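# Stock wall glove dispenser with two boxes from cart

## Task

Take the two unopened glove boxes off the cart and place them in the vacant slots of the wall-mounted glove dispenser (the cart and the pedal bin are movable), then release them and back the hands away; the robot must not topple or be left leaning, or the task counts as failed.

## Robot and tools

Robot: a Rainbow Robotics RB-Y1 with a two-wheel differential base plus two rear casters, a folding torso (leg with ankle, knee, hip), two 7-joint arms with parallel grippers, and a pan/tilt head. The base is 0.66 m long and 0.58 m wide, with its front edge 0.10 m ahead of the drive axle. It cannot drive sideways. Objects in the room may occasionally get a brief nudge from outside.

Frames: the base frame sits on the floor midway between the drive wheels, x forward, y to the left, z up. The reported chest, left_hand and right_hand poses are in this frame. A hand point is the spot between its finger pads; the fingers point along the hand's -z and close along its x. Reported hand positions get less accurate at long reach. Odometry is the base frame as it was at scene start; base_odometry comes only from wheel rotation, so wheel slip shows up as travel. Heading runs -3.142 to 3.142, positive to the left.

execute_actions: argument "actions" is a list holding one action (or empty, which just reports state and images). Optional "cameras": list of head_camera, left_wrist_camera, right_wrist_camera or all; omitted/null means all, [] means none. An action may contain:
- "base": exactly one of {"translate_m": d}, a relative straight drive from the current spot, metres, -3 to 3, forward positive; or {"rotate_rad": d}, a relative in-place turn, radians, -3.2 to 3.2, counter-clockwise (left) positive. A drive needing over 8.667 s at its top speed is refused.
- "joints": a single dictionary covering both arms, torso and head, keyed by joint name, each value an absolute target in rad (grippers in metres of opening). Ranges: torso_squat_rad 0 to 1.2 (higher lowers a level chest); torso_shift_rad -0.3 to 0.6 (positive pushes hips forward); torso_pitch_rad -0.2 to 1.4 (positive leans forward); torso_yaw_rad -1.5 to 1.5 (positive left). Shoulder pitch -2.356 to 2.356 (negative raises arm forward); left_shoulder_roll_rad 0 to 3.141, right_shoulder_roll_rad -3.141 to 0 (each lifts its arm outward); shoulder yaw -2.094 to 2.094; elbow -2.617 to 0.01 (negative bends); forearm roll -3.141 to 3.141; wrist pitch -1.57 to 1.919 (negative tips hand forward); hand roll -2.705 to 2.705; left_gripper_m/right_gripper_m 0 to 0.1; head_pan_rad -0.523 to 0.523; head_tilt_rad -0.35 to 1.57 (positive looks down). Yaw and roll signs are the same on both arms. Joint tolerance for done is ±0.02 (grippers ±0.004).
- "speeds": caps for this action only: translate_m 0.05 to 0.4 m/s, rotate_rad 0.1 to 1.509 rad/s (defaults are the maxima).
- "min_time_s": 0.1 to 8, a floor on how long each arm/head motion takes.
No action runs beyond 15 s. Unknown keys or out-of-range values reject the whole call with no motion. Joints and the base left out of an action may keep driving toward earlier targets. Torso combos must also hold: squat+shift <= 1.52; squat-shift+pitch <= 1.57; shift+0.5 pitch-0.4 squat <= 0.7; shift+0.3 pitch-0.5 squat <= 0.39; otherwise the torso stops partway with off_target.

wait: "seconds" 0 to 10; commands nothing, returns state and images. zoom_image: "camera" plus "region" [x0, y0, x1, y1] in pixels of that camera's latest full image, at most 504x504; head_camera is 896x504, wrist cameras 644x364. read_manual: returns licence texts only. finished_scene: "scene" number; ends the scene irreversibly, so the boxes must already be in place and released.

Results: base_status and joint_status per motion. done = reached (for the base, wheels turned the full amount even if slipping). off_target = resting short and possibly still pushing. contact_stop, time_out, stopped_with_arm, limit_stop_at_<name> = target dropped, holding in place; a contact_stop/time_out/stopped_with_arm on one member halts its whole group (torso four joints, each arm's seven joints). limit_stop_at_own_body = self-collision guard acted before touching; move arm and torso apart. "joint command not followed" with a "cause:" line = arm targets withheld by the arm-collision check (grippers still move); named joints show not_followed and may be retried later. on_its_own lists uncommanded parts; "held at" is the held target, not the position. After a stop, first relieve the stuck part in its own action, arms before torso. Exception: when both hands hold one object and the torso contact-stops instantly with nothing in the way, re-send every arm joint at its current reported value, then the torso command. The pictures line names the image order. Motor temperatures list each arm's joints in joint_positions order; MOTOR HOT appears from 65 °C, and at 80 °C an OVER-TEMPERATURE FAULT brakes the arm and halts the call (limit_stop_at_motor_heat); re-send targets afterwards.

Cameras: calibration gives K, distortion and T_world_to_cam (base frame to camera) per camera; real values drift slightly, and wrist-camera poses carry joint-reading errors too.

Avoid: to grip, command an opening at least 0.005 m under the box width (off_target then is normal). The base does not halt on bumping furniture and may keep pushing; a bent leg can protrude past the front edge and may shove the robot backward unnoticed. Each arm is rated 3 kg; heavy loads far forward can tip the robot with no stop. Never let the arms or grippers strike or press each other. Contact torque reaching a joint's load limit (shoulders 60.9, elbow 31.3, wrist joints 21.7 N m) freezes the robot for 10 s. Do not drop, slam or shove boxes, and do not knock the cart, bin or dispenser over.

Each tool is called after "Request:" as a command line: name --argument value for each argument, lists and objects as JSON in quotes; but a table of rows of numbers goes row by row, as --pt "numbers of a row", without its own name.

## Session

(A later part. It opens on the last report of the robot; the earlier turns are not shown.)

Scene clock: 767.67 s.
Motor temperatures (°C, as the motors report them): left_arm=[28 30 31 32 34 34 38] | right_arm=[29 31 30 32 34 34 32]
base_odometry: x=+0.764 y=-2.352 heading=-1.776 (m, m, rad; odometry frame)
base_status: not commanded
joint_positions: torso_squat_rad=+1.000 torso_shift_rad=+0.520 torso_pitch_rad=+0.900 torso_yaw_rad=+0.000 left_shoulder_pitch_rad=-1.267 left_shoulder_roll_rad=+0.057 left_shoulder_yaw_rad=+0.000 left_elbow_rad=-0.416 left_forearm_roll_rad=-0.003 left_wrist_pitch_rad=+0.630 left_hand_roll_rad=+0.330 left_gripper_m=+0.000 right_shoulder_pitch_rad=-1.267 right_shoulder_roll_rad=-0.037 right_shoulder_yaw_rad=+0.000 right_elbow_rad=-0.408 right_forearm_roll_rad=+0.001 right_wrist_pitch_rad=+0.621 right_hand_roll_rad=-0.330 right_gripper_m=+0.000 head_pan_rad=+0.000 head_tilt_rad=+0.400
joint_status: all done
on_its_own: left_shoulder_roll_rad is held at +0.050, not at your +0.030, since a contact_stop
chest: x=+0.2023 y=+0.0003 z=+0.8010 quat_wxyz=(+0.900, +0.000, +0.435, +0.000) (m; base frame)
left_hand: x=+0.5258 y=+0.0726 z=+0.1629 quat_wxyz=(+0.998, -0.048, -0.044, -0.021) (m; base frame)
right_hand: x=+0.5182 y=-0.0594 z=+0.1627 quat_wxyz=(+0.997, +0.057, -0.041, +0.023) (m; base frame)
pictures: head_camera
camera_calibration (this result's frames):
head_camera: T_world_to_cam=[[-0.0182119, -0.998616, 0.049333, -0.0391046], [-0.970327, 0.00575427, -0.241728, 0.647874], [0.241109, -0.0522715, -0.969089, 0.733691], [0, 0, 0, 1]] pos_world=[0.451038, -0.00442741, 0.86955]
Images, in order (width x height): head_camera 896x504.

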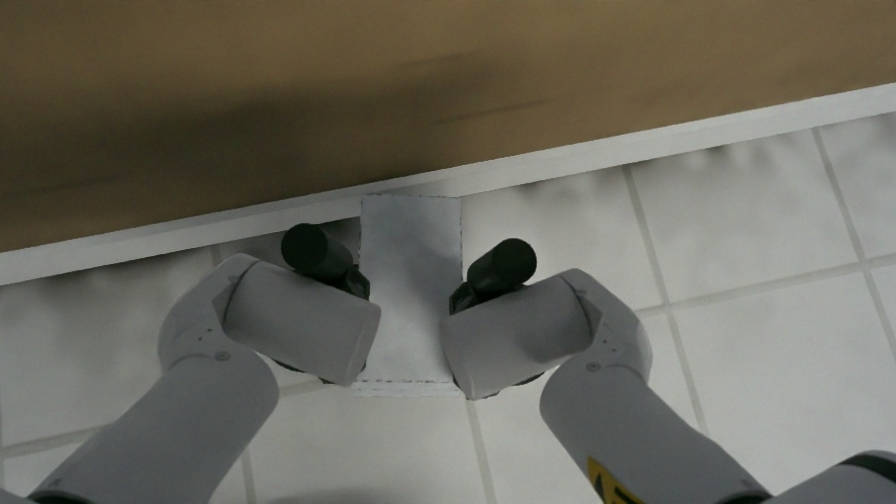

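Request:
execute_actions --actions '[{"base":{"translate_m":-0.3},"speeds":{"translate_m":0.1},"joints":{"torso_pitch_rad":0.75,"head_tilt_rad":0.6}}]'

Scene clock: 775.40 s.
Motor temperatures (°C, as the motors report them): left_arm=[29 31 31 33 35 34 38] | right_arm=[30 32 30 32 34 35 32]
base_odometry: x=+0.825 y=-2.059 heading=-1.776 (m, m, rad; odometry frame)
base_status: done
joint_positions: torso_squat_rad=+1.000 torso_shift_rad=+0.520 torso_pitch_rad=+0.750 torso_yaw_rad=+0.000 left_shoulder_pitch_rad=-1.267 left_shoulder_roll_rad=+0.057 left_shoulder_yaw_rad=+0.000 left_elbow_rad=-0.416 left_forearm_roll_rad=-0.003 left_wrist_pitch_rad=+0.630 left_hand_roll_rad=+0.330 left_gripper_m=+0.000 right_shoulder_pitch_rad=-1.267 right_shoulder_roll_rad=-0.037 right_shoulder_yaw_rad=+0.000 right_elbow_rad=-0.408 right_forearm_roll_rad=+0.001 right_wrist_pitch_rad=+0.621 right_hand_roll_rad=-0.330 right_gripper_m=+0.000 head_pan_rad=+0.000 head_tilt_rad=+0.600
joint_status: all done
on_its_own: left_shoulder_roll_rad is held at +0.050, not at your +0.030, since a contact_stop
chest: x=+0.1709 y=+0.0003 z=+0.8351 quat_wxyz=(+0.930, +0.000, +0.366, +0.000) (m; base frame)
left_hand: x=+0.5859 y=+0.0728 z=+0.2523 quat_wxyz=(+0.992, -0.046, -0.119, -0.025) (m; base frame)
right_hand: x=+0.5784 y=-0.0593 z=+0.2509 quat_wxyz=(+0.991, +0.056, -0.115, +0.027) (m; base frame)
pictures: head_camera, left_wrist_camera, right_wrist_camera
camera_calibration (this result's frames):
head_camera: T_world_to_cam=[[-0.0156809, -0.998621, 0.0500971, -0.0443839], [-0.981192, 0.00572757, -0.192951, 0.570449], [0.192398, -0.0521805, -0.979929, 0.828331], [0, 0, 0, 1]] pos_world=[0.399655, -0.00436729, 0.923997]
left_wrist_camera: T_world_to_cam=[[0.967568, -0.0454258, 0.248491, -0.626168], [-0.212674, -0.677312, 0.704286, 0.0212305], [0.136313, -0.734292, -0.665006, 0.231424], [0, 0, 0, 1]] pos_world=[0.578829, 0.155869, 0.294544]
right_wrist_camera: T_world_to_cam=[[-0.964949, -0.0394574, -0.259455, 0.622845], [-0.216979, 0.676077, 0.704159, 0.0175145], [0.147628, 0.735774, -0.660941, 0.214006], [0, 0, 0, 1]] pos_world=[0.573221, -0.144725, 0.290713]
Images, in order (width x height): head_camera 896x504, left_wrist_camera 644x364, right_wrist_camera 644x364.

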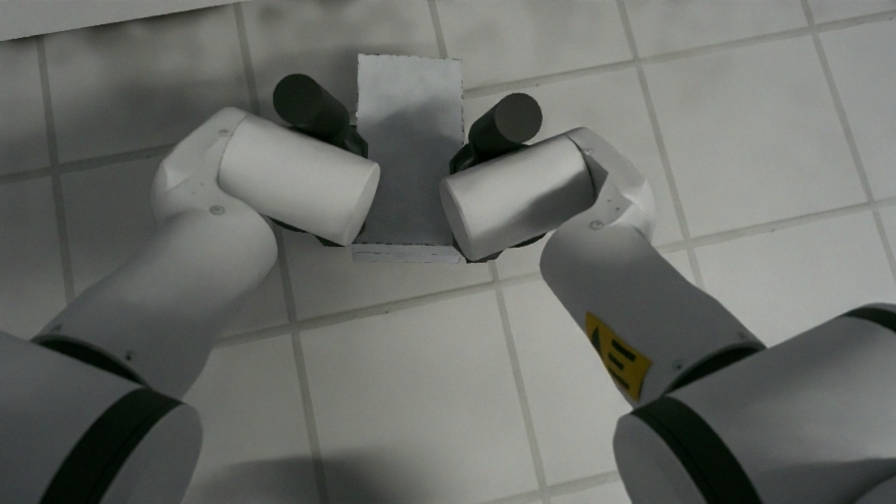

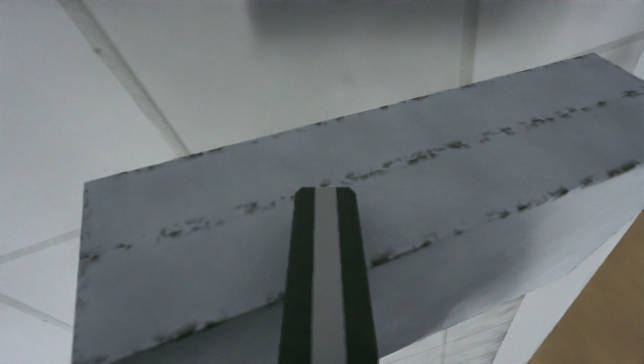

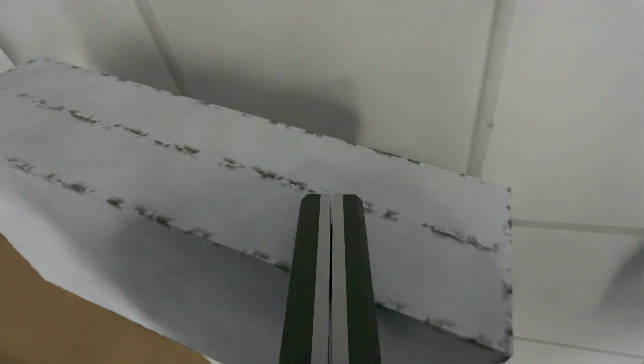

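Request:
execute_actions --actions '[{"joints":{"left_wrist_pitch_rad":1.0,"right_wrist_pitch_rad":1.0},"min_time_s":2.5}]'

Scene clock: 789.37 s.
Motor temperatures (°C, as the motors report them): left_arm=[29 32 31 33 35 35 38] | right_arm=[31 32 30 33 35 35 32]
base_odometry: x=+0.825 y=-2.059 heading=-1.776 (m, m, rad; odometry frame)
base_status: not commanded
joint_positions: torso_squat_rad=+1.000 torso_shift_rad=+0.520 torso_pitch_rad=+0.750 torso_yaw_rad=+0.000 left_shoulder_pitch_rad=-1.268 left_shoulder_roll_rad=+0.051 left_shoulder_yaw_rad=+0.000 left_elbow_rad=-0.417 left_forearm_roll_rad=-0.002 left_wrist_pitch_rad=+1.000 left_hand_roll_rad=+0.330 left_gripper_m=+0.000 right_shoulder_pitch_rad=-1.270 right_shoulder_roll_rad=-0.030 right_shoulder_yaw_rad=+0.000 right_elbow_rad=-0.410 right_forearm_roll_rad=+0.000 right_wrist_pitch_rad=+1.000 right_hand_roll_rad=-0.330 right_gripper_m=+0.000 head_pan_rad=+0.000 head_tilt_rad=+0.600
joint_status: all done
on_its_own: left_shoulder_roll_rad is held at +0.050, not at your +0.030, since a contact_stop
chest: x=+0.1709 y=+0.0003 z=+0.8351 quat_wxyz=(+0.930, +0.000, +0.366, +0.000) (m; base frame)
left_hand: x=+0.5063 y=+0.0993 z=+0.2468 quat_wxyz=(+0.998, +0.014, +0.055, -0.027) (m; base frame)
right_hand: x=+0.4987 y=-0.0862 z=+0.2465 quat_wxyz=(+0.998, -0.007, +0.061, +0.031) (m; base frame)
pictures: head_camera, left_wrist_camera, right_wrist_camera
camera_calibration (this result's frames):
head_camera: T_world_to_cam=[[-0.015681, -0.998621, 0.0500972, -0.044384], [-0.981192, 0.00572765, -0.192951, 0.570449], [0.192398, -0.0521806, -0.979929, 0.828331], [0, 0, 0, 1]] pos_world=[0.399655, -0.00436731, 0.923997]
left_wrist_camera: T_world_to_cam=[[0.993134, -0.0605189, -0.100111, -0.471986], [0.0180815, -0.766084, 0.642486, -0.0666156], [-0.115576, -0.639885, -0.75973, 0.399588], [0, 0, 0, 1]] pos_world=[0.516133, 0.176093, 0.299127]
right_wrist_camera: T_world_to_cam=[[-0.993661, -0.0637399, 0.0925983, 0.469172], [0.010579, 0.76704, 0.641512, -0.0686106], [-0.111916, 0.638426, -0.761503, 0.388501], [0, 0, 0, 1]] pos_world=[0.510404, -0.165497, 0.296415]
Images, in order (width x height): head_camera 896x504, left_wrist_camera 644x364, right_wrist_camera 644x364.

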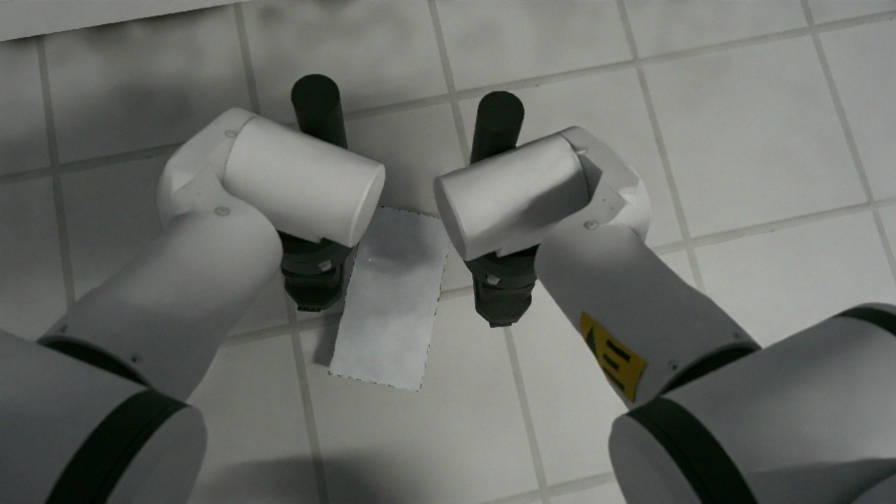

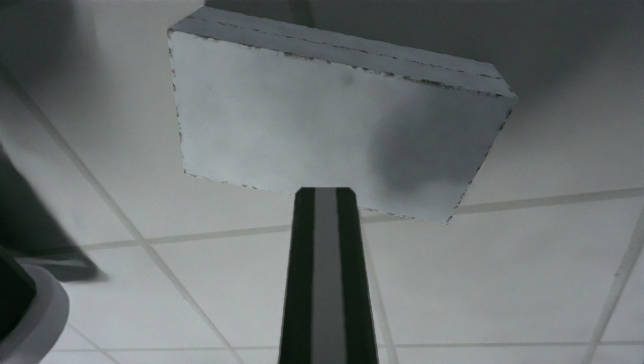

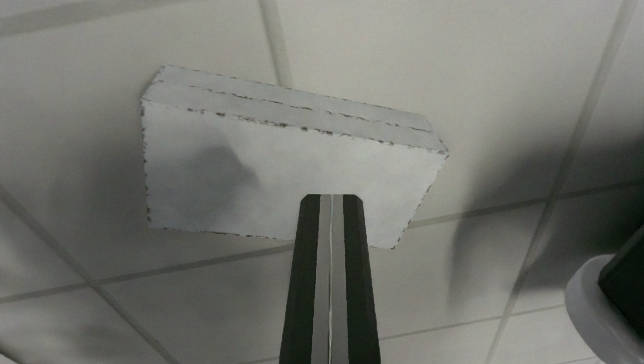

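Request:
execute_actions --actions '[{"joints":{"left_shoulder_roll_rad":0.25,"right_shoulder_roll_rad":-0.25,"left_shoulder_pitch_rad":-1.3,"right_shoulder_pitch_rad":-1.3,"left_elbow_rad":-0.5,"right_elbow_rad":-0.5,"left_wrist_pitch_rad":1.0,"right_wrist_pitch_rad":1.0,"head_tilt_rad":0.45},"min_time_s":1}]' --cameras '[]'

Request:
execute_actions --actions '[{"base":{"translate_m":0.1},"speeds":{"translate_m":0.1},"joints":{"torso_pitch_rad":1.07,"left_elbow_rad":-0.3,"right_elbow_rad":-0.3,"left_shoulder_roll_rad":0.2,"right_shoulder_roll_rad":-0.2}}]'

Scene clock: 815.80 s.
Motor temperatures (°C, as the motors report them): left_arm=[29 30 31 33 34 34 38] | right_arm=[31 31 30 33 34 34 32]
base_odometry: x=+0.825 y=-2.059 heading=-1.776 (m, m, rad; odometry frame)
base_status: not commanded
joint_positions: torso_squat_rad=+1.000 torso_shift_rad=+0.520 torso_pitch_rad=+0.750 torso_yaw_rad=+0.000 left_shoulder_pitch_rad=-1.300 left_shoulder_roll_rad=+0.250 left_shoulder_yaw_rad=+0.000 left_elbow_rad=-0.500 left_forearm_roll_rad=-0.002 left_wrist_pitch_rad=+1.000 left_hand_roll_rad=+0.330 left_gripper_m=+0.000 right_shoulder_pitch_rad=-1.300 right_shoulder_roll_rad=-0.250 right_shoulder_yaw_rad=+0.000 right_elbow_rad=-0.500 right_forearm_roll_rad=+0.000 right_wrist_pitch_rad=+1.000 right_hand_roll_rad=-0.330 right_gripper_m=+0.000 head_pan_rad=+0.000 head_tilt_rad=+0.450
joint_status: all done
chest: x=+0.1709 y=+0.0003 z=+0.8351 quat_wxyz=(+0.930, +0.000, +0.366, +0.000) (m; base frame)
left_hand: x=+0.6032 y=+0.2136 z=+0.2829 quat_wxyz=(+0.996, +0.078, -0.030, +0.017) (m; base frame)
right_hand: x=+0.6027 y=-0.2135 z=+0.2829 quat_wxyz=(+0.996, -0.078, -0.029, -0.018) (m; base frame)
pictures: none
No camera images: the call's "cameras" was empty. Leave "cameras" out to get every camera's image.

Scene clock: 818.00 s.
Motor temperatures (°C, as the motors report them): left_arm=[29 30 31 33 34 34 38] | right_arm=[31 31 30 32 34 34 32]
base_odometry: x=+0.805 y=-2.157 heading=-1.776 (m, m, rad; odometry frame)
base_status: done
joint_positions: torso_squat_rad=+1.000 torso_shift_rad=+0.520 torso_pitch_rad=+1.070 torso_yaw_rad=+0.000 left_shoulder_pitch_rad=-1.300 left_shoulder_roll_rad=+0.200 left_shoulder_yaw_rad=+0.000 left_elbow_rad=-0.300 left_forearm_roll_rad=-0.002 left_wrist_pitch_rad=+1.000 left_hand_roll_rad=+0.330 left_gripper_m=+0.000 right_shoulder_pitch_rad=-1.300 right_shoulder_roll_rad=-0.200 right_shoulder_yaw_rad=+0.000 right_elbow_rad=-0.300 right_forearm_roll_rad=+0.000 right_wrist_pitch_rad=+1.000 right_hand_roll_rad=-0.330 right_gripper_m=+0.000 head_pan_rad=+0.000 head_tilt_rad=+0.450
joint_status: all done
chest: x=+0.2313 y=+0.0002 z=+0.7573 quat_wxyz=(+0.860, +0.000, +0.510, +0.000) (m; base frame)
left_hand: x=+0.3738 y=+0.2092 z=+0.0897 quat_wxyz=(+0.969, +0.090, +0.229, -0.003) (m; base frame)
right_hand: x=+0.3732 y=-0.2091 z=+0.0899 quat_wxyz=(+0.969, -0.090, +0.230, +0.002) (m; base frame)
pictures: head_camera, left_wrist_camera, right_wrist_camera
camera_calibration (this result's frames):
head_camera: T_world_to_cam=[[-0.00719774, -0.998615, 0.0521132, -0.0416207], [-0.999687, 0.00593701, -0.0243068, 0.504224], [0.0239637, -0.0522719, -0.998345, 0.766175], [0, 0, 0, 1]] pos_world=[0.485407, -0.00450723, 0.779332]
left_wrist_camera: T_world_to_cam=[[0.898748, 0.0251077, -0.437747, -0.301821], [0.248034, -0.852381, 0.460354, 0.0693108], [-0.361569, -0.522318, -0.772303, 0.403713], [0, 0, 0, 1]] pos_world=[0.40004, 0.277524, 0.14776]
right_wrist_camera: T_world_to_cam=[[-0.906823, 0.0306183, 0.420399, 0.309057], [0.237599, 0.86094, 0.449811, 0.0795906], [-0.348166, 0.507785, -0.787994, 0.396881], [0, 0, 0, 1]] pos_world=[0.39953, -0.279516, 0.147012]
Images, in order (width x height): head_camera 896x504, left_wrist_camera 644x364, right_wrist_camera 644x364.

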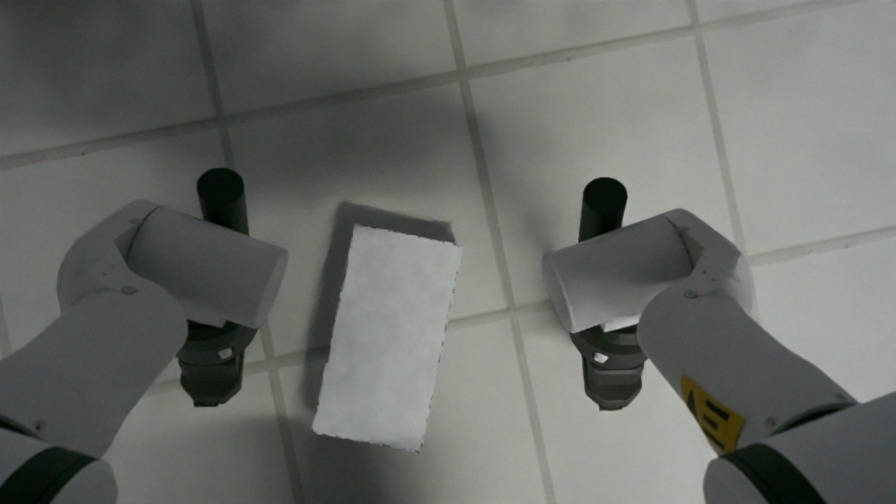

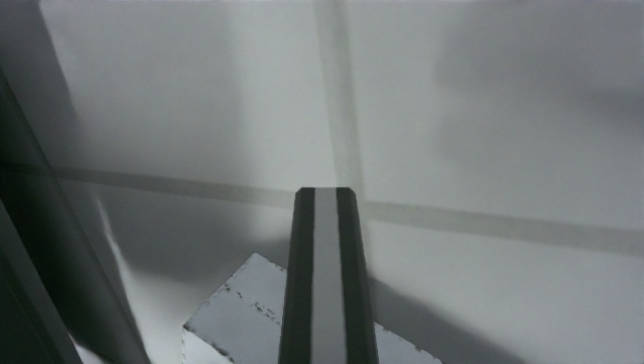

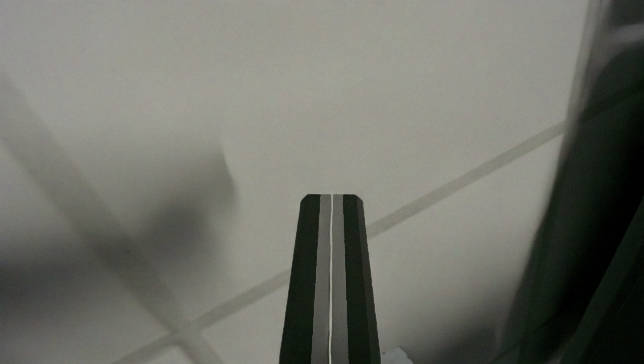

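Request:
execute_actions --actions '[{"joints":{"left_elbow_rad":-0.2,"right_elbow_rad":-0.2,"left_wrist_pitch_rad":0.8,"right_wrist_pitch_rad":0.8,"left_shoulder_roll_rad":0.16,"right_shoulder_roll_rad":-0.1,"left_hand_roll_rad":0.2,"right_hand_roll_rad":-0.45},"min_time_s":1.5}]'

Scene clock: 824.23 s.
Motor temperatures (°C, as the motors report them): left_arm=[29 30 31 33 34 34 38] | right_arm=[30 31 30 32 34 34 32]
base_odometry: x=+0.805 y=-2.157 heading=-1.776 (m, m, rad; odometry frame)
base_status: not commanded
joint_positions: torso_squat_rad=+1.000 torso_shift_rad=+0.520 torso_pitch_rad=+1.070 torso_yaw_rad=+0.000 left_shoulder_pitch_rad=-1.300 left_shoulder_roll_rad=+0.160 left_shoulder_yaw_rad=+0.000 left_elbow_rad=-0.200 left_forearm_roll_rad=-0.002 left_wrist_pitch_rad=+0.800 left_hand_roll_rad=+0.200 left_gripper_m=+0.000 right_shoulder_pitch_rad=-1.300 right_shoulder_roll_rad=-0.100 right_shoulder_yaw_rad=+0.000 right_elbow_rad=-0.200 right_forearm_roll_rad=+0.000 right_wrist_pitch_rad=+0.800 right_hand_roll_rad=-0.450 right_gripper_m=+0.000 head_pan_rad=+0.000 head_tilt_rad=+0.450
joint_status: all done
chest: x=+0.2313 y=+0.0002 z=+0.7573 quat_wxyz=(+0.860, +0.000, +0.510, +0.000) (m; base frame)
left_hand: x=+0.3608 y=+0.1835 z=+0.0713 quat_wxyz=(+0.977, +0.044, +0.193, -0.075) (m; base frame)
right_hand: x=+0.3453 y=-0.1429 z=+0.0736 quat_wxyz=(+0.979, -0.042, +0.197, -0.037) (m; base frame)
pictures: head_camera, left_wrist_camera, right_wrist_camera
camera_calibration (this result's frames):
head_camera: T_world_to_cam=[[-0.00719757, -0.998615, 0.052113, -0.0416205], [-0.999687, 0.0059368, -0.0243076, 0.504225], [0.0239645, -0.0522716, -0.998345, 0.766174], [0, 0, 0, 1]] pos_world=[0.485406, -0.00450718, 0.779332]
left_wrist_camera: T_world_to_cam=[[0.916721, -0.139197, -0.374496, -0.278377], [0.111611, -0.810803, 0.57458, 0.0925209], [-0.383622, -0.568527, -0.727744, 0.384675], [0, 0, 0, 1]] pos_world=[0.392438, 0.254965, 0.122533]
right_wrist_camera: T_world_to_cam=[[-0.930997, 0.084949, 0.355004, 0.30949], [0.276088, 0.800077, 0.53259, 0.0083776], [-0.238788, 0.593852, -0.768323, 0.313789], [0, 0, 0, 1]] pos_world=[0.36075, -0.219338, 0.126759]
Images, in order (width x height): head_camera 896x504, left_wrist_camera 644x364, right_wrist_camera 644x364.

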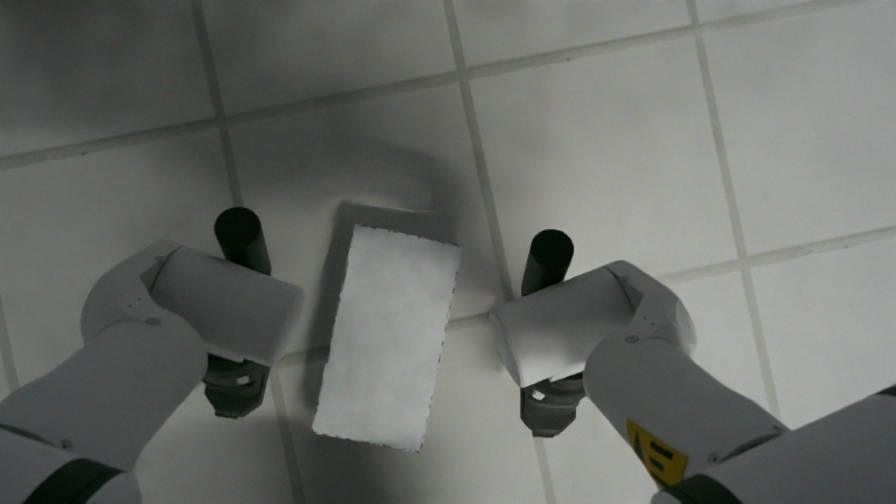

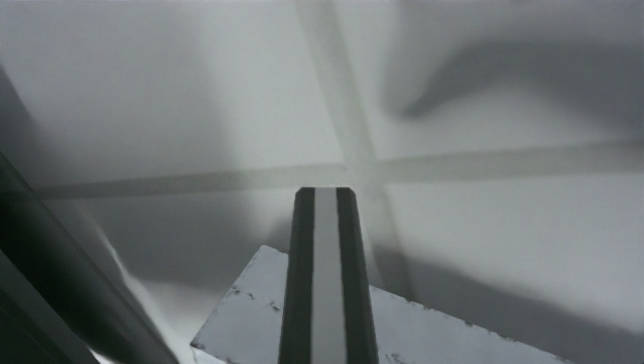

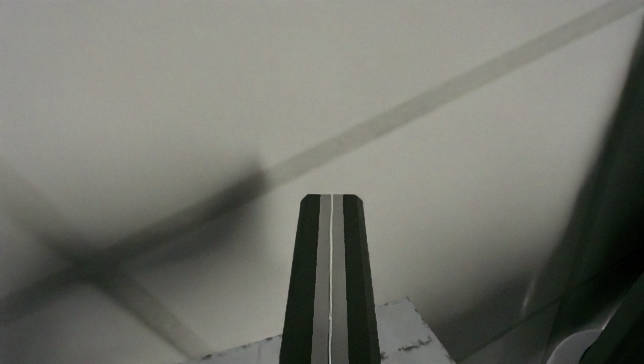

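Request:
execute_actions --actions '[{"base":{"translate_m":0.04},"speeds":{"translate_m":0.1},"joints":{"left_shoulder_roll_rad":0.06,"left_hand_roll_rad":0.33,"right_hand_roll_rad":-0.33},"min_time_s":2}]'

Scene clock: 832.00 s.
Motor temperatures (°C, as the motors report them): left_arm=[29 30 31 32 34 34 38] | right_arm=[30 30 30 32 33 34 32]
base_odometry: x=+0.796 y=-2.196 heading=-1.775 (m, m, rad; odometry frame)
base_status: done
joint_positions: torso_squat_rad=+1.000 torso_shift_rad=+0.520 torso_pitch_rad=+1.070 torso_yaw_rad=+0.000 left_shoulder_pitch_rad=-1.300 left_shoulder_roll_rad=+0.060 left_shoulder_yaw_rad=+0.000 left_elbow_rad=-0.200 left_forearm_roll_rad=-0.002 left_wrist_pitch_rad=+0.800 left_hand_roll_rad=+0.330 left_gripper_m=+0.000 right_shoulder_pitch_rad=-1.300 right_shoulder_roll_rad=-0.100 right_shoulder_yaw_rad=+0.000 right_elbow_rad=-0.200 right_forearm_roll_rad=+0.000 right_wrist_pitch_rad=+0.800 right_hand_roll_rad=-0.330 right_gripper_m=+0.000 head_pan_rad=+0.000 head_tilt_rad=+0.450
joint_status: all done
chest: x=+0.2313 y=+0.0002 z=+0.7573 quat_wxyz=(+0.860, +0.000, +0.510, +0.000) (m; base frame)
left_hand: x=+0.3354 y=+0.1159 z=+0.0763 quat_wxyz=(+0.978, +0.013, +0.204, -0.031) (m; base frame)
right_hand: x=+0.3453 y=-0.1428 z=+0.0736 quat_wxyz=(+0.979, -0.031, +0.199, +0.022) (m; base frame)
pictures: head_camera, left_wrist_camera, right_wrist_camera
camera_calibration (this result's frames):
head_camera: T_world_to_cam=[[-0.0071976, -0.998615, 0.0521132, -0.0416205], [-0.999687, 0.00593696, -0.0243049, 0.504217], [0.0239618, -0.0522719, -0.998345, 0.76617], [0, 0, 0, 1]] pos_world=[0.485401, -0.00450722, 0.779326]
left_wrist_camera: T_world_to_cam=[[0.917973, -0.0641142, -0.391428, -0.27051], [0.203891, -0.770211, 0.604321, -0.000207995], [-0.340227, -0.634559, -0.69396, 0.330682], [0, 0, 0, 1]] pos_world=[0.36087, 0.192333, 0.123721]
right_wrist_camera: T_world_to_cam=[[-0.93078, -0.0345294, 0.363947, 0.291614], [0.192388, 0.800263, 0.567949, 0.0346949], [-0.310864, 0.598654, -0.738225, 0.337103], [0, 0, 0, 1]] pos_world=[0.369547, -0.219504, 0.123021]
Images, in order (width x height): head_camera 896x504, left_wrist_camera 644x364, right_wrist_camera 644x364.

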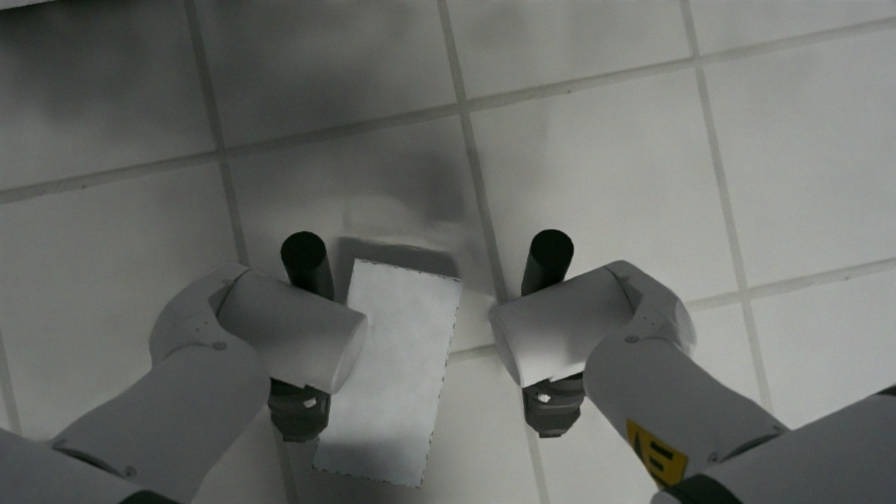

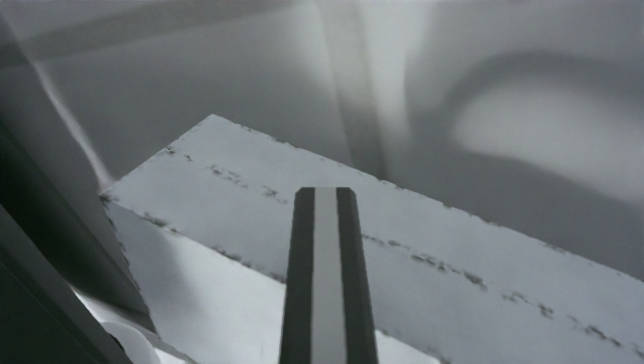

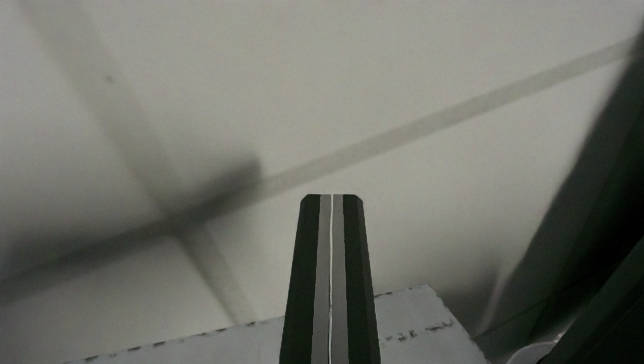

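Request:
execute_actions --actions '[{"joints":{"left_shoulder_roll_rad":0.2,"right_shoulder_roll_rad":-0.2}}]' --cameras '[]'

Request:
execute_actions --actions '[{"base":{"translate_m":-0.2},"speeds":{"translate_m":0.15},"joints":{"left_shoulder_pitch_rad":-1.27,"right_shoulder_pitch_rad":-1.27,"left_elbow_rad":-0.42,"right_elbow_rad":-0.42,"left_wrist_pitch_rad":0.63,"right_wrist_pitch_rad":0.63}}]' --cameras '[]'

Request:
execute_actions --actions '[{"joints":{"left_shoulder_roll_rad":0.03},"min_time_s":2}]' --cameras '["head_camera"]'

Scene clock: 855.60 s.
Motor temperatures (°C, as the motors report them): left_arm=[29 30 31 32 34 34 38] | right_arm=[29 30 30 32 33 34 32]
base_odometry: x=+0.796 y=-2.196 heading=-1.775 (m, m, rad; odometry frame)
base_status: not commanded
joint_positions: torso_squat_rad=+1.000 torso_shift_rad=+0.520 torso_pitch_rad=+1.070 torso_yaw_rad=+0.000 left_shoulder_pitch_rad=-1.300 left_shoulder_roll_rad=+0.200 left_shoulder_yaw_rad=+0.000 left_elbow_rad=-0.200 left_forearm_roll_rad=-0.002 left_wrist_pitch_rad=+0.800 left_hand_roll_rad=+0.330 left_gripper_m=+0.000 right_shoulder_pitch_rad=-1.300 right_shoulder_roll_rad=-0.200 right_shoulder_yaw_rad=+0.000 right_elbow_rad=-0.200 right_forearm_roll_rad=+0.000 right_wrist_pitch_rad=+0.800 right_hand_roll_rad=-0.330 right_gripper_m=+0.000 head_pan_rad=+0.000 head_tilt_rad=+0.450
joint_status: all done
chest: x=+0.2313 y=+0.0002 z=+0.7573 quat_wxyz=(+0.860, +0.000, +0.510, +0.000) (m; base frame)
left_hand: x=+0.3704 y=+0.2106 z=+0.0713 quat_wxyz=(+0.980, +0.074, +0.184, -0.004) (m; base frame)
right_hand: x=+0.3699 y=-0.2107 z=+0.0715 quat_wxyz=(+0.980, -0.074, +0.184, +0.002) (m; base frame)
pictures: none
No camera images: the call's "cameras" was empty. Leave "cameras" out to get every camera's image.

Scene clock: 857.90 s.
Motor temperatures (°C, as the motors report them): left_arm=[29 30 31 32 34 34 38] | right_arm=[29 30 30 31 33 34 32]
base_odometry: x=+0.837 y=-2.000 heading=-1.775 (m, m, rad; odometry frame)
base_status: done
joint_positions: torso_squat_rad=+1.000 torso_shift_rad=+0.520 torso_pitch_rad=+1.070 torso_yaw_rad=+0.000 left_shoulder_pitch_rad=-1.270 left_shoulder_roll_rad=+0.200 left_shoulder_yaw_rad=+0.000 left_elbow_rad=-0.420 left_forearm_roll_rad=-0.002 left_wrist_pitch_rad=+0.630 left_hand_roll_rad=+0.330 left_gripper_m=+0.000 right_shoulder_pitch_rad=-1.270 right_shoulder_roll_rad=-0.200 right_shoulder_yaw_rad=+0.000 right_elbow_rad=-0.420 right_forearm_roll_rad=+0.000 right_wrist_pitch_rad=+0.630 right_hand_roll_rad=-0.330 right_gripper_m=+0.000 head_pan_rad=+0.000 head_tilt_rad=+0.450
joint_status: all done
chest: x=+0.2313 y=+0.0002 z=+0.7573 quat_wxyz=(+0.860, +0.000, +0.510, +0.000) (m; base frame)
left_hand: x=+0.4821 y=+0.1714 z=+0.0691 quat_wxyz=(+1.000, +0.015, +0.015, -0.003) (m; base frame)
right_hand: x=+0.4816 y=-0.1717 z=+0.0692 quat_wxyz=(+1.000, -0.015, +0.015, +0.002) (m; base frame)
pictures: none
No camera images: the call's "cameras" was empty. Leave "cameras" out to get every camera's image.

Scene clock: 860.20 s.
Motor temperatures (°C, as the motors report them): left_arm=[28 30 31 32 34 34 38] | right_arm=[29 30 30 31 33 34 32]
base_odometry: x=+0.837 y=-2.000 heading=-1.775 (m, m, rad; odometry frame)
base_status: not commanded
joint_positions: torso_squat_rad=+1.000 torso_shift_rad=+0.520 torso_pitch_rad=+1.070 torso_yaw_rad=+0.000 left_shoulder_pitch_rad=-1.270 left_shoulder_roll_rad=+0.030 left_shoulder_yaw_rad=+0.000 left_elbow_rad=-0.420 left_forearm_roll_rad=-0.002 left_wrist_pitch_rad=+0.630 left_hand_roll_rad=+0.330 left_gripper_m=+0.000 right_shoulder_pitch_rad=-1.270 right_shoulder_roll_rad=-0.200 right_shoulder_yaw_rad=+0.000 right_elbow_rad=-0.420 right_forearm_roll_rad=+0.000 right_wrist_pitch_rad=+0.630 right_hand_roll_rad=-0.330 right_gripper_m=+0.000 head_pan_rad=+0.000 head_tilt_rad=+0.450
joint_status: all done
chest: x=+0.2313 y=+0.0002 z=+0.7573 quat_wxyz=(+0.860, +0.000, +0.510, +0.000) (m; base frame)
left_hand: x=+0.4387 y=+0.0525 z=+0.0774 quat_wxyz=(+0.997, -0.064, +0.042, -0.019) (m; base frame)
right_hand: x=+0.4816 y=-0.1717 z=+0.0692 quat_wxyz=(+1.000, -0.015, +0.015, +0.002) (m; base frame)
pictures: head_camera
camera_calibration (this result's frames):
head_camera: T_world_to_cam=[[-0.00718937, -0.998615, 0.0521159, -0.0416216], [-0.999684, 0.00592254, -0.0244218, 0.504261], [0.0240793, -0.052275, -0.998342, 0.766167], [0, 0, 0, 1]] pos_world=[0.485354, -0.00449911, 0.779381]
Images, in order (width x height): head_camera 896x504.

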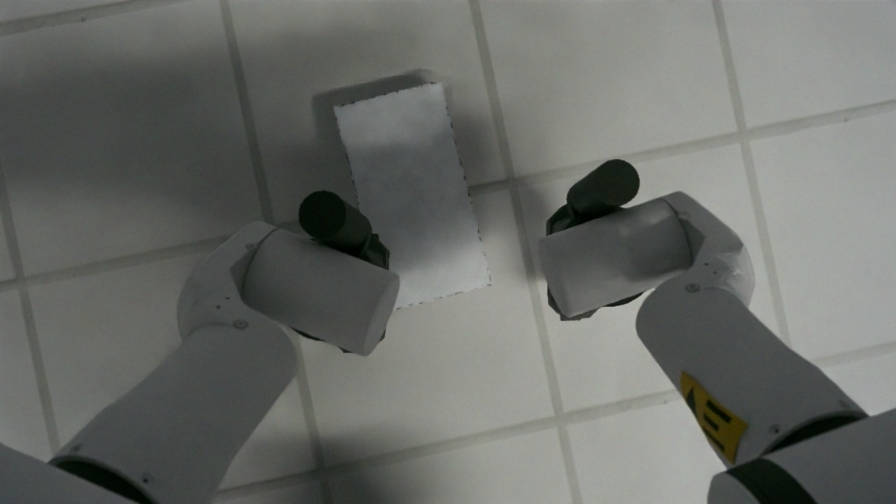

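Request:
execute_actions --actions '[]'

Scene clock: 882.23 s.
Motor temperatures (°C, as the motors report them): left_arm=[28 30 31 32 34 34 38] | right_arm=[29 30 30 31 33 33 32]
base_odometry: x=+0.837 y=-2.000 heading=-1.775 (m, m, rad; odometry frame)
base_status: not commanded
joint_positions: torso_squat_rad=+1.000 torso_shift_rad=+0.520 torso_pitch_rad=+1.070 torso_yaw_rad=+0.000 left_shoulder_pitch_rad=-1.270 left_shoulder_roll_rad=+0.030 left_shoulder_yaw_rad=+0.000 left_elbow_rad=-0.420 left_forearm_roll_rad=-0.002 left_wrist_pitch_rad=+0.630 left_hand_roll_rad=+0.330 left_gripper_m=+0.000 right_shoulder_pitch_rad=-1.270 right_shoulder_roll_rad=-0.200 right_shoulder_yaw_rad=+0.000 right_elbow_rad=-0.420 right_forearm_roll_rad=+0.000 right_wrist_pitch_rad=+0.630 right_hand_roll_rad=-0.330 right_gripper_m=+0.000 head_pan_rad=+0.000 head_tilt_rad=+0.450
joint_status: all done
chest: x=+0.2313 y=+0.0002 z=+0.7573 quat_wxyz=(+0.860, +0.000, +0.510, +0.000) (m; base frame)
left_hand: x=+0.4387 y=+0.0525 z=+0.0774 quat_wxyz=(+0.997, -0.064, +0.042, -0.019) (m; base frame)
right_hand: x=+0.4816 y=-0.1717 z=+0.0692 quat_wxyz=(+1.000, -0.015, +0.015, +0.002) (m; base frame)
pictures: head_camera, left_wrist_camera, right_wrist_camera
camera_calibration (this result's frames):
head_camera: T_world_to_cam=[[-0.00718923, -0.998615, 0.0521157, -0.0416214], [-0.999684, 0.0059224, -0.0244219, 0.504261], [0.0240794, -0.0522748, -0.998342, 0.766167], [0, 0, 0, 1]] pos_world=[0.485354, -0.00449905, 0.779381]
left_wrist_camera: T_world_to_cam=[[0.996254, -0.0511667, -0.0697177, -0.428884], [0.0190389, -0.65663, 0.753972, -0.00720067], [-0.084357, -0.752475, -0.653196, 0.217121], [0, 0, 0, 1]] pos_world=[0.44573, 0.136705, 0.117351]
right_wrist_camera: T_world_to_cam=[[-0.999979, -0.00638771, 0.000983021, 0.48241], [-0.00435032, 0.77776, 0.628547, 0.120752], [-0.00477953, 0.628529, -0.777771, 0.253954], [0, 0, 0, 1]] pos_world=[0.484139, -0.250452, 0.121146]
Images, in order (width x height): head_camera 896x504, left_wrist_camera 644x364, right_wrist_camera 644x364.

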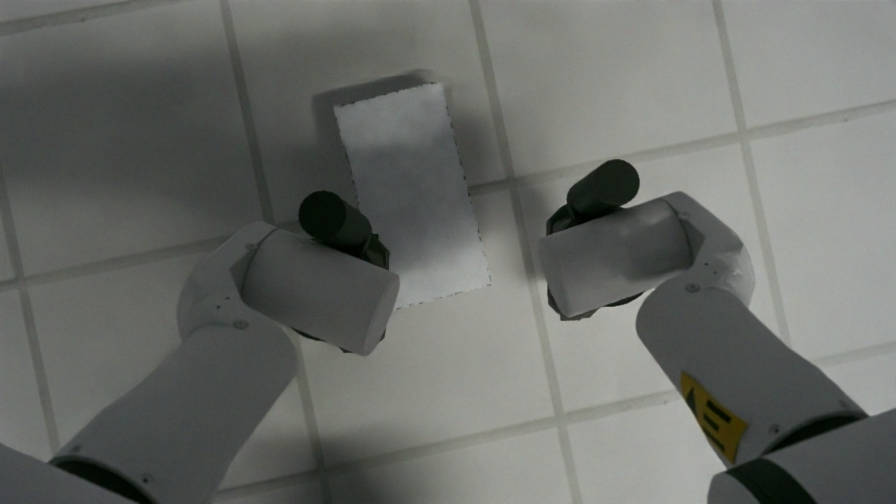

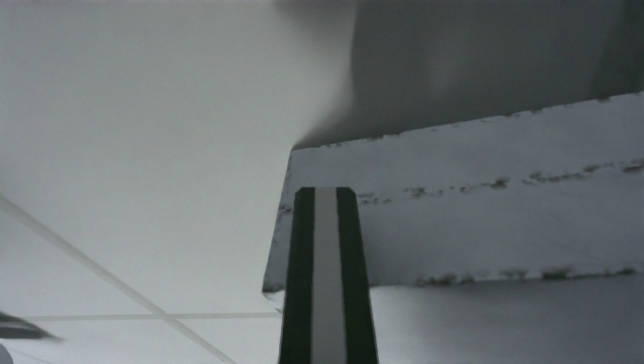

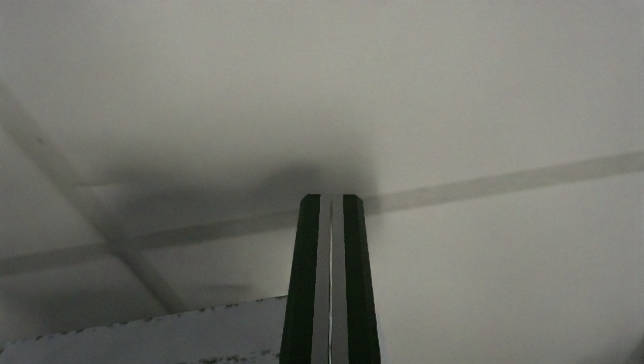

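Request:
execute_actions --actions '[{"joints":{"left_shoulder_roll_rad":0.2,"right_shoulder_roll_rad":-0.2}}]' --cameras '[]'

Request:
execute_actions --actions '[{"base":{"rotate_rad":0.1}}]' --cameras '[]'

Request:
execute_actions --actions '[{"base":{"translate_m":0.09},"speeds":{"translate_m":0.1}}]'

Scene clock: 890.40 s.
Motor temperatures (°C, as the motors report them): left_arm=[28 30 31 32 34 34 38] | right_arm=[29 30 30 31 33 33 32]
base_odometry: x=+0.837 y=-2.000 heading=-1.775 (m, m, rad; odometry frame)
base_status: not commanded
joint_positions: torso_squat_rad=+1.000 torso_shift_rad=+0.520 torso_pitch_rad=+1.070 torso_yaw_rad=+0.000 left_shoulder_pitch_rad=-1.270 left_shoulder_roll_rad=+0.200 left_shoulder_yaw_rad=+0.000 left_elbow_rad=-0.420 left_forearm_roll_rad=-0.002 left_wrist_pitch_rad=+0.630 left_hand_roll_rad=+0.330 left_gripper_m=+0.000 right_shoulder_pitch_rad=-1.270 right_shoulder_roll_rad=-0.200 right_shoulder_yaw_rad=+0.000 right_elbow_rad=-0.420 right_forearm_roll_rad=+0.000 right_wrist_pitch_rad=+0.630 right_hand_roll_rad=-0.330 right_gripper_m=+0.000 head_pan_rad=+0.000 head_tilt_rad=+0.450
joint_status: all done
chest: x=+0.2313 y=+0.0003 z=+0.7573 quat_wxyz=(+0.860, +0.000, +0.510, +0.000) (m; base frame)
left_hand: x=+0.4821 y=+0.1715 z=+0.0691 quat_wxyz=(+1.000, +0.015, +0.015, -0.003) (m; base frame)
right_hand: x=+0.4816 y=-0.1716 z=+0.0692 quat_wxyz=(+1.000, -0.015, +0.015, +0.002) (m; base frame)
pictures: none
No camera images: the call's "cameras" was empty. Leave "cameras" out to get every camera's image.

Scene clock: 891.63 s.
Motor temperatures (°C, as the motors report them): left_arm=[28 30 31 32 34 34 38] | right_arm=[29 30 30 31 33 33 32]
base_odometry: x=+0.837 y=-2.000 heading=-1.676 (m, m, rad; odometry frame)
base_status: done
joint_positions: torso_squat_rad=+1.000 torso_shift_rad=+0.520 torso_pitch_rad=+1.070 torso_yaw_rad=+0.000 left_shoulder_pitch_rad=-1.270 left_shoulder_roll_rad=+0.200 left_shoulder_yaw_rad=+0.000 left_elbow_rad=-0.420 left_forearm_roll_rad=-0.002 left_wrist_pitch_rad=+0.630 left_hand_roll_rad=+0.330 left_gripper_m=+0.000 right_shoulder_pitch_rad=-1.270 right_shoulder_roll_rad=-0.200 right_shoulder_yaw_rad=+0.000 right_elbow_rad=-0.420 right_forearm_roll_rad=+0.000 right_wrist_pitch_rad=+0.630 right_hand_roll_rad=-0.330 right_gripper_m=+0.000 head_pan_rad=+0.000 head_tilt_rad=+0.450
joint_status: not commanded
chest: x=+0.2313 y=+0.0003 z=+0.7573 quat_wxyz=(+0.860, +0.000, +0.510, +0.000) (m; base frame)
left_hand: x=+0.4821 y=+0.1714 z=+0.0691 quat_wxyz=(+1.000, +0.015, +0.015, -0.003) (m; base frame)
right_hand: x=+0.4816 y=-0.1716 z=+0.0692 quat_wxyz=(+1.000, -0.015, +0.015, +0.002) (m; base frame)
pictures: none
No camera images: the call's "cameras" was empty. Leave "cameras" out to get every camera's image.

Scene clock: 893.57 s.
Motor temperatures (°C, as the motors report them): left_arm=[28 30 31 32 34 34 38] | right_arm=[29 30 30 31 33 33 32]
base_odometry: x=+0.828 y=-2.089 heading=-1.676 (m, m, rad; odometry frame)
base_status: done
joint_positions: torso_squat_rad=+1.000 torso_shift_rad=+0.520 torso_pitch_rad=+1.070 torso_yaw_rad=+0.000 left_shoulder_pitch_rad=-1.270 left_shoulder_roll_rad=+0.200 left_shoulder_yaw_rad=+0.000 left_elbow_rad=-0.420 left_forearm_roll_rad=-0.002 left_wrist_pitch_rad=+0.630 left_hand_roll_rad=+0.330 left_gripper_m=+0.000 right_shoulder_pitch_rad=-1.270 right_shoulder_roll_rad=-0.200 right_shoulder_yaw_rad=+0.000 right_elbow_rad=-0.420 right_forearm_roll_rad=+0.000 right_wrist_pitch_rad=+0.630 right_hand_roll_rad=-0.330 right_gripper_m=+0.000 head_pan_rad=+0.000 head_tilt_rad=+0.450
joint_status: not commanded
chest: x=+0.2313 y=+0.0003 z=+0.7573 quat_wxyz=(+0.860, +0.000, +0.510, +0.000) (m; base frame)
left_hand: x=+0.4821 y=+0.1714 z=+0.0690 quat_wxyz=(+1.000, +0.015, +0.015, -0.003) (m; base frame)
right_hand: x=+0.4816 y=-0.1716 z=+0.0692 quat_wxyz=(+1.000, -0.015, +0.015, +0.002) (m; base frame)
pictures: head_camera, left_wrist_camera, right_wrist_camera
camera_calibration (this result's frames):
head_camera: T_world_to_cam=[[-0.00716638, -0.998616, 0.0521056, -0.0416142], [-0.999687, 0.00590534, -0.0243154, 0.504224], [0.023974, -0.0522635, -0.998346, 0.766169], [0, 0, 0, 1]] pos_world=[0.4854, -0.00449149, 0.77933]
left_wrist_camera: T_world_to_cam=[[0.999699, -0.0149367, -0.0194772, -0.477898], [0.00105151, -0.766734, 0.641965, 0.111627], [-0.0245227, -0.641792, -0.766487, 0.264818], [0, 0, 0, 1]] pos_world=[0.484131, 0.248408, 0.12201]
right_wrist_camera: T_world_to_cam=[[-0.999979, -0.00643118, 0.00102611, 0.482383], [-0.00435634, 0.777668, 0.62866, 0.120679], [-0.004841, 0.628642, -0.77768, 0.253894], [0, 0, 0, 1]] pos_world=[0.484127, -0.250354, 0.121087]
Images, in order (width x height): head_camera 896x504, left_wrist_camera 644x364, right_wrist_camera 644x364.

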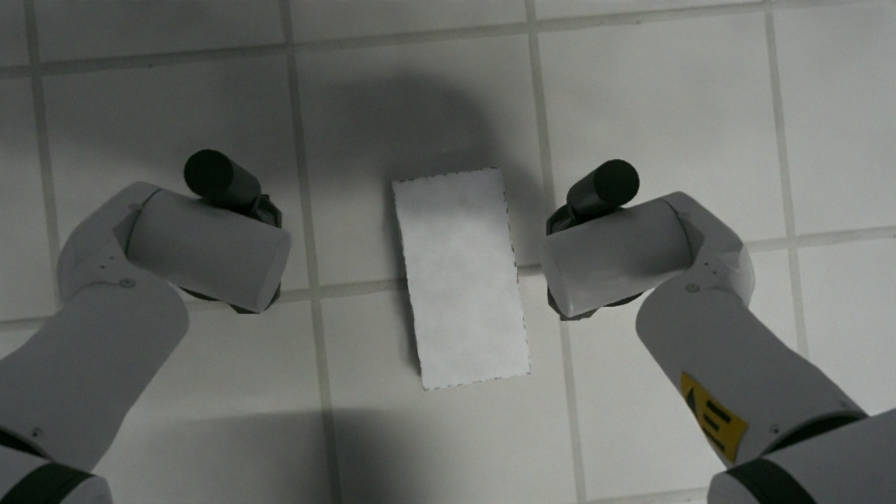

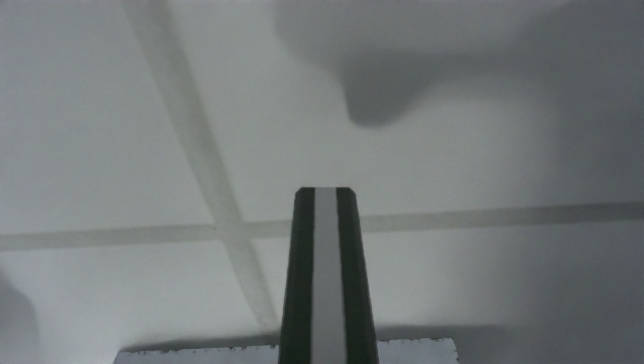

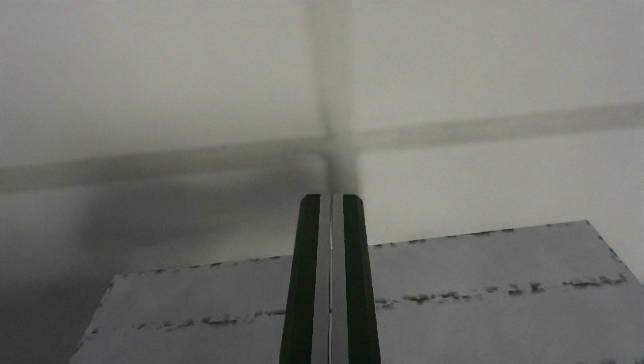

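Request:
execute_actions --actions '[{"joints":{"left_shoulder_roll_rad":0.03,"right_shoulder_roll_rad":-0.03},"min_time_s":2}]' --cameras '["head_camera"]'

Request:
execute_actions --actions '[{"joints":{"torso_pitch_rad":0.75}}]' --cameras '["head_camera"]'

Scene clock: 900.80 s.
Motor temperatures (°C, as the motors report them): left_arm=[28 30 31 32 34 34 38] | right_arm=[29 30 30 31 33 33 32]
base_odometry: x=+0.828 y=-2.089 heading=-1.676 (m, m, rad; odometry frame)
base_status: not commanded
joint_positions: torso_squat_rad=+1.000 torso_shift_rad=+0.520 torso_pitch_rad=+1.070 torso_yaw_rad=+0.000 left_shoulder_pitch_rad=-1.267 left_shoulder_roll_rad=+0.057 left_shoulder_yaw_rad=+0.000 left_elbow_rad=-0.418 left_forearm_roll_rad=-0.006 left_wrist_pitch_rad=+0.632 left_hand_roll_rad=+0.330 left_gripper_m=+0.000 right_shoulder_pitch_rad=-1.267 right_shoulder_roll_rad=-0.038 right_shoulder_yaw_rad=+0.000 right_elbow_rad=-0.418 right_forearm_roll_rad=+0.001 right_wrist_pitch_rad=+0.631 right_hand_roll_rad=-0.330 right_gripper_m=+0.000 head_pan_rad=+0.000 head_tilt_rad=+0.450
joint_status: left_shoulder_roll_rad contact_stop (moved -0.144 of -0.170); the others done
chest: x=+0.2313 y=+0.0003 z=+0.7573 quat_wxyz=(+0.860, +0.000, +0.510, +0.000) (m; base frame)
left_hand: x=+0.4422 y=+0.0723 z=+0.0738 quat_wxyz=(+0.998, -0.050, +0.041, -0.018) (m; base frame)
right_hand: x=+0.4373 y=-0.0591 z=+0.0758 quat_wxyz=(+0.997, +0.059, +0.044, +0.018) (m; base frame)
pictures: head_camera
camera_calibration (this result's frames):
head_camera: T_world_to_cam=[[-0.00717869, -0.998616, 0.0521093, -0.0416159], [-0.999687, 0.0059176, -0.0243149, 0.504224], [0.0239729, -0.0522675, -0.998345, 0.766168], [0, 0, 0, 1]] pos_world=[0.4854, -0.00449635, 0.779329]
Images, in order (width x height): head_camera 896x504.

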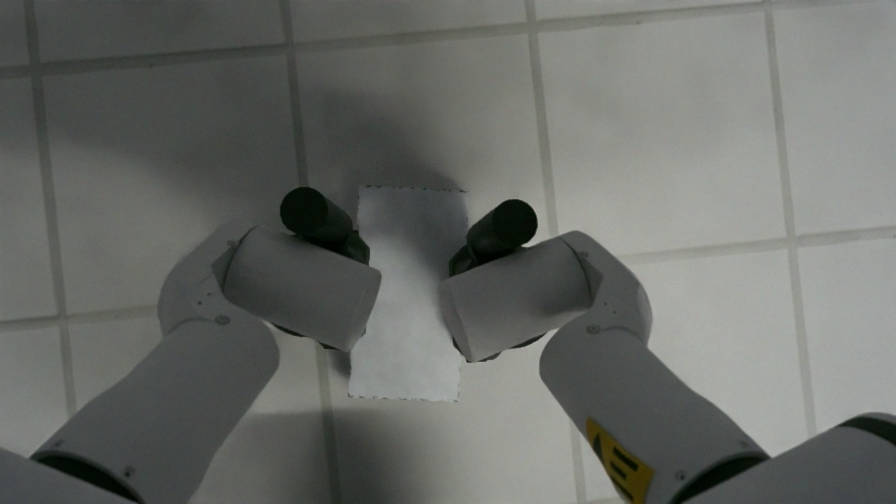

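not run: a stop came earlier in this reply.

Request:
execute_actions --actions '[{"joints":{"left_shoulder_roll_rad":0.045,"right_shoulder_roll_rad":-0.03},"min_time_s":1}]' --cameras '[]'

Request:
execute_actions --actions '[{"joints":{"torso_pitch_rad":0.75}}]' --cameras '["head_camera"]'

Request:
execute_actions --actions '[{"joints":{"left_wrist_pitch_rad":0.4,"right_wrist_pitch_rad":0.4,"left_shoulder_roll_rad":0.07,"right_shoulder_roll_rad":-0.055},"min_time_s":2}]' --cameras '["head_camera"]'

Scene clock: 907.87 s.
Motor temperatures (°C, as the motors report them): left_arm=[28 31 31 32 35 34 38] | right_arm=[29 31 30 32 34 34 32]
base_odometry: x=+0.828 y=-2.089 heading=-1.676 (m, m, rad; odometry frame)
base_status: not commanded
joint_positions: torso_squat_rad=+1.000 torso_shift_rad=+0.520 torso_pitch_rad=+1.070 torso_yaw_rad=+0.000 left_shoulder_pitch_rad=-1.266 left_shoulder_roll_rad=+0.065 left_shoulder_yaw_rad=+0.001 left_elbow_rad=-0.417 left_forearm_roll_rad=-0.007 left_wrist_pitch_rad=+0.632 left_hand_roll_rad=+0.330 left_gripper_m=+0.000 right_shoulder_pitch_rad=-1.267 right_shoulder_roll_rad=-0.036 right_shoulder_yaw_rad=+0.000 right_elbow_rad=-0.418 right_forearm_roll_rad=+0.001 right_wrist_pitch_rad=+0.631 right_hand_roll_rad=-0.330 right_gripper_m=+0.000 head_pan_rad=+0.000 head_tilt_rad=+0.450
joint_status: left_shoulder_roll_rad contact_stop (moved +0.009 of -0.012); the others done
chest: x=+0.2313 y=+0.0002 z=+0.7573 quat_wxyz=(+0.860, +0.000, +0.510, +0.000) (m; base frame)
left_hand: x=+0.4432 y=+0.0791 z=+0.0727 quat_wxyz=(+0.998, -0.045, +0.040, -0.018) (m; base frame)
right_hand: x=+0.4370 y=-0.0575 z=+0.0761 quat_wxyz=(+0.997, +0.060, +0.044, +0.018) (m; base frame)
pictures: none
No camera images: the call's "cameras" was empty. Leave "cameras" out to get every camera's image.

not run: a stop came earlier in this reply.

not run: a stop came earlier in this reply.


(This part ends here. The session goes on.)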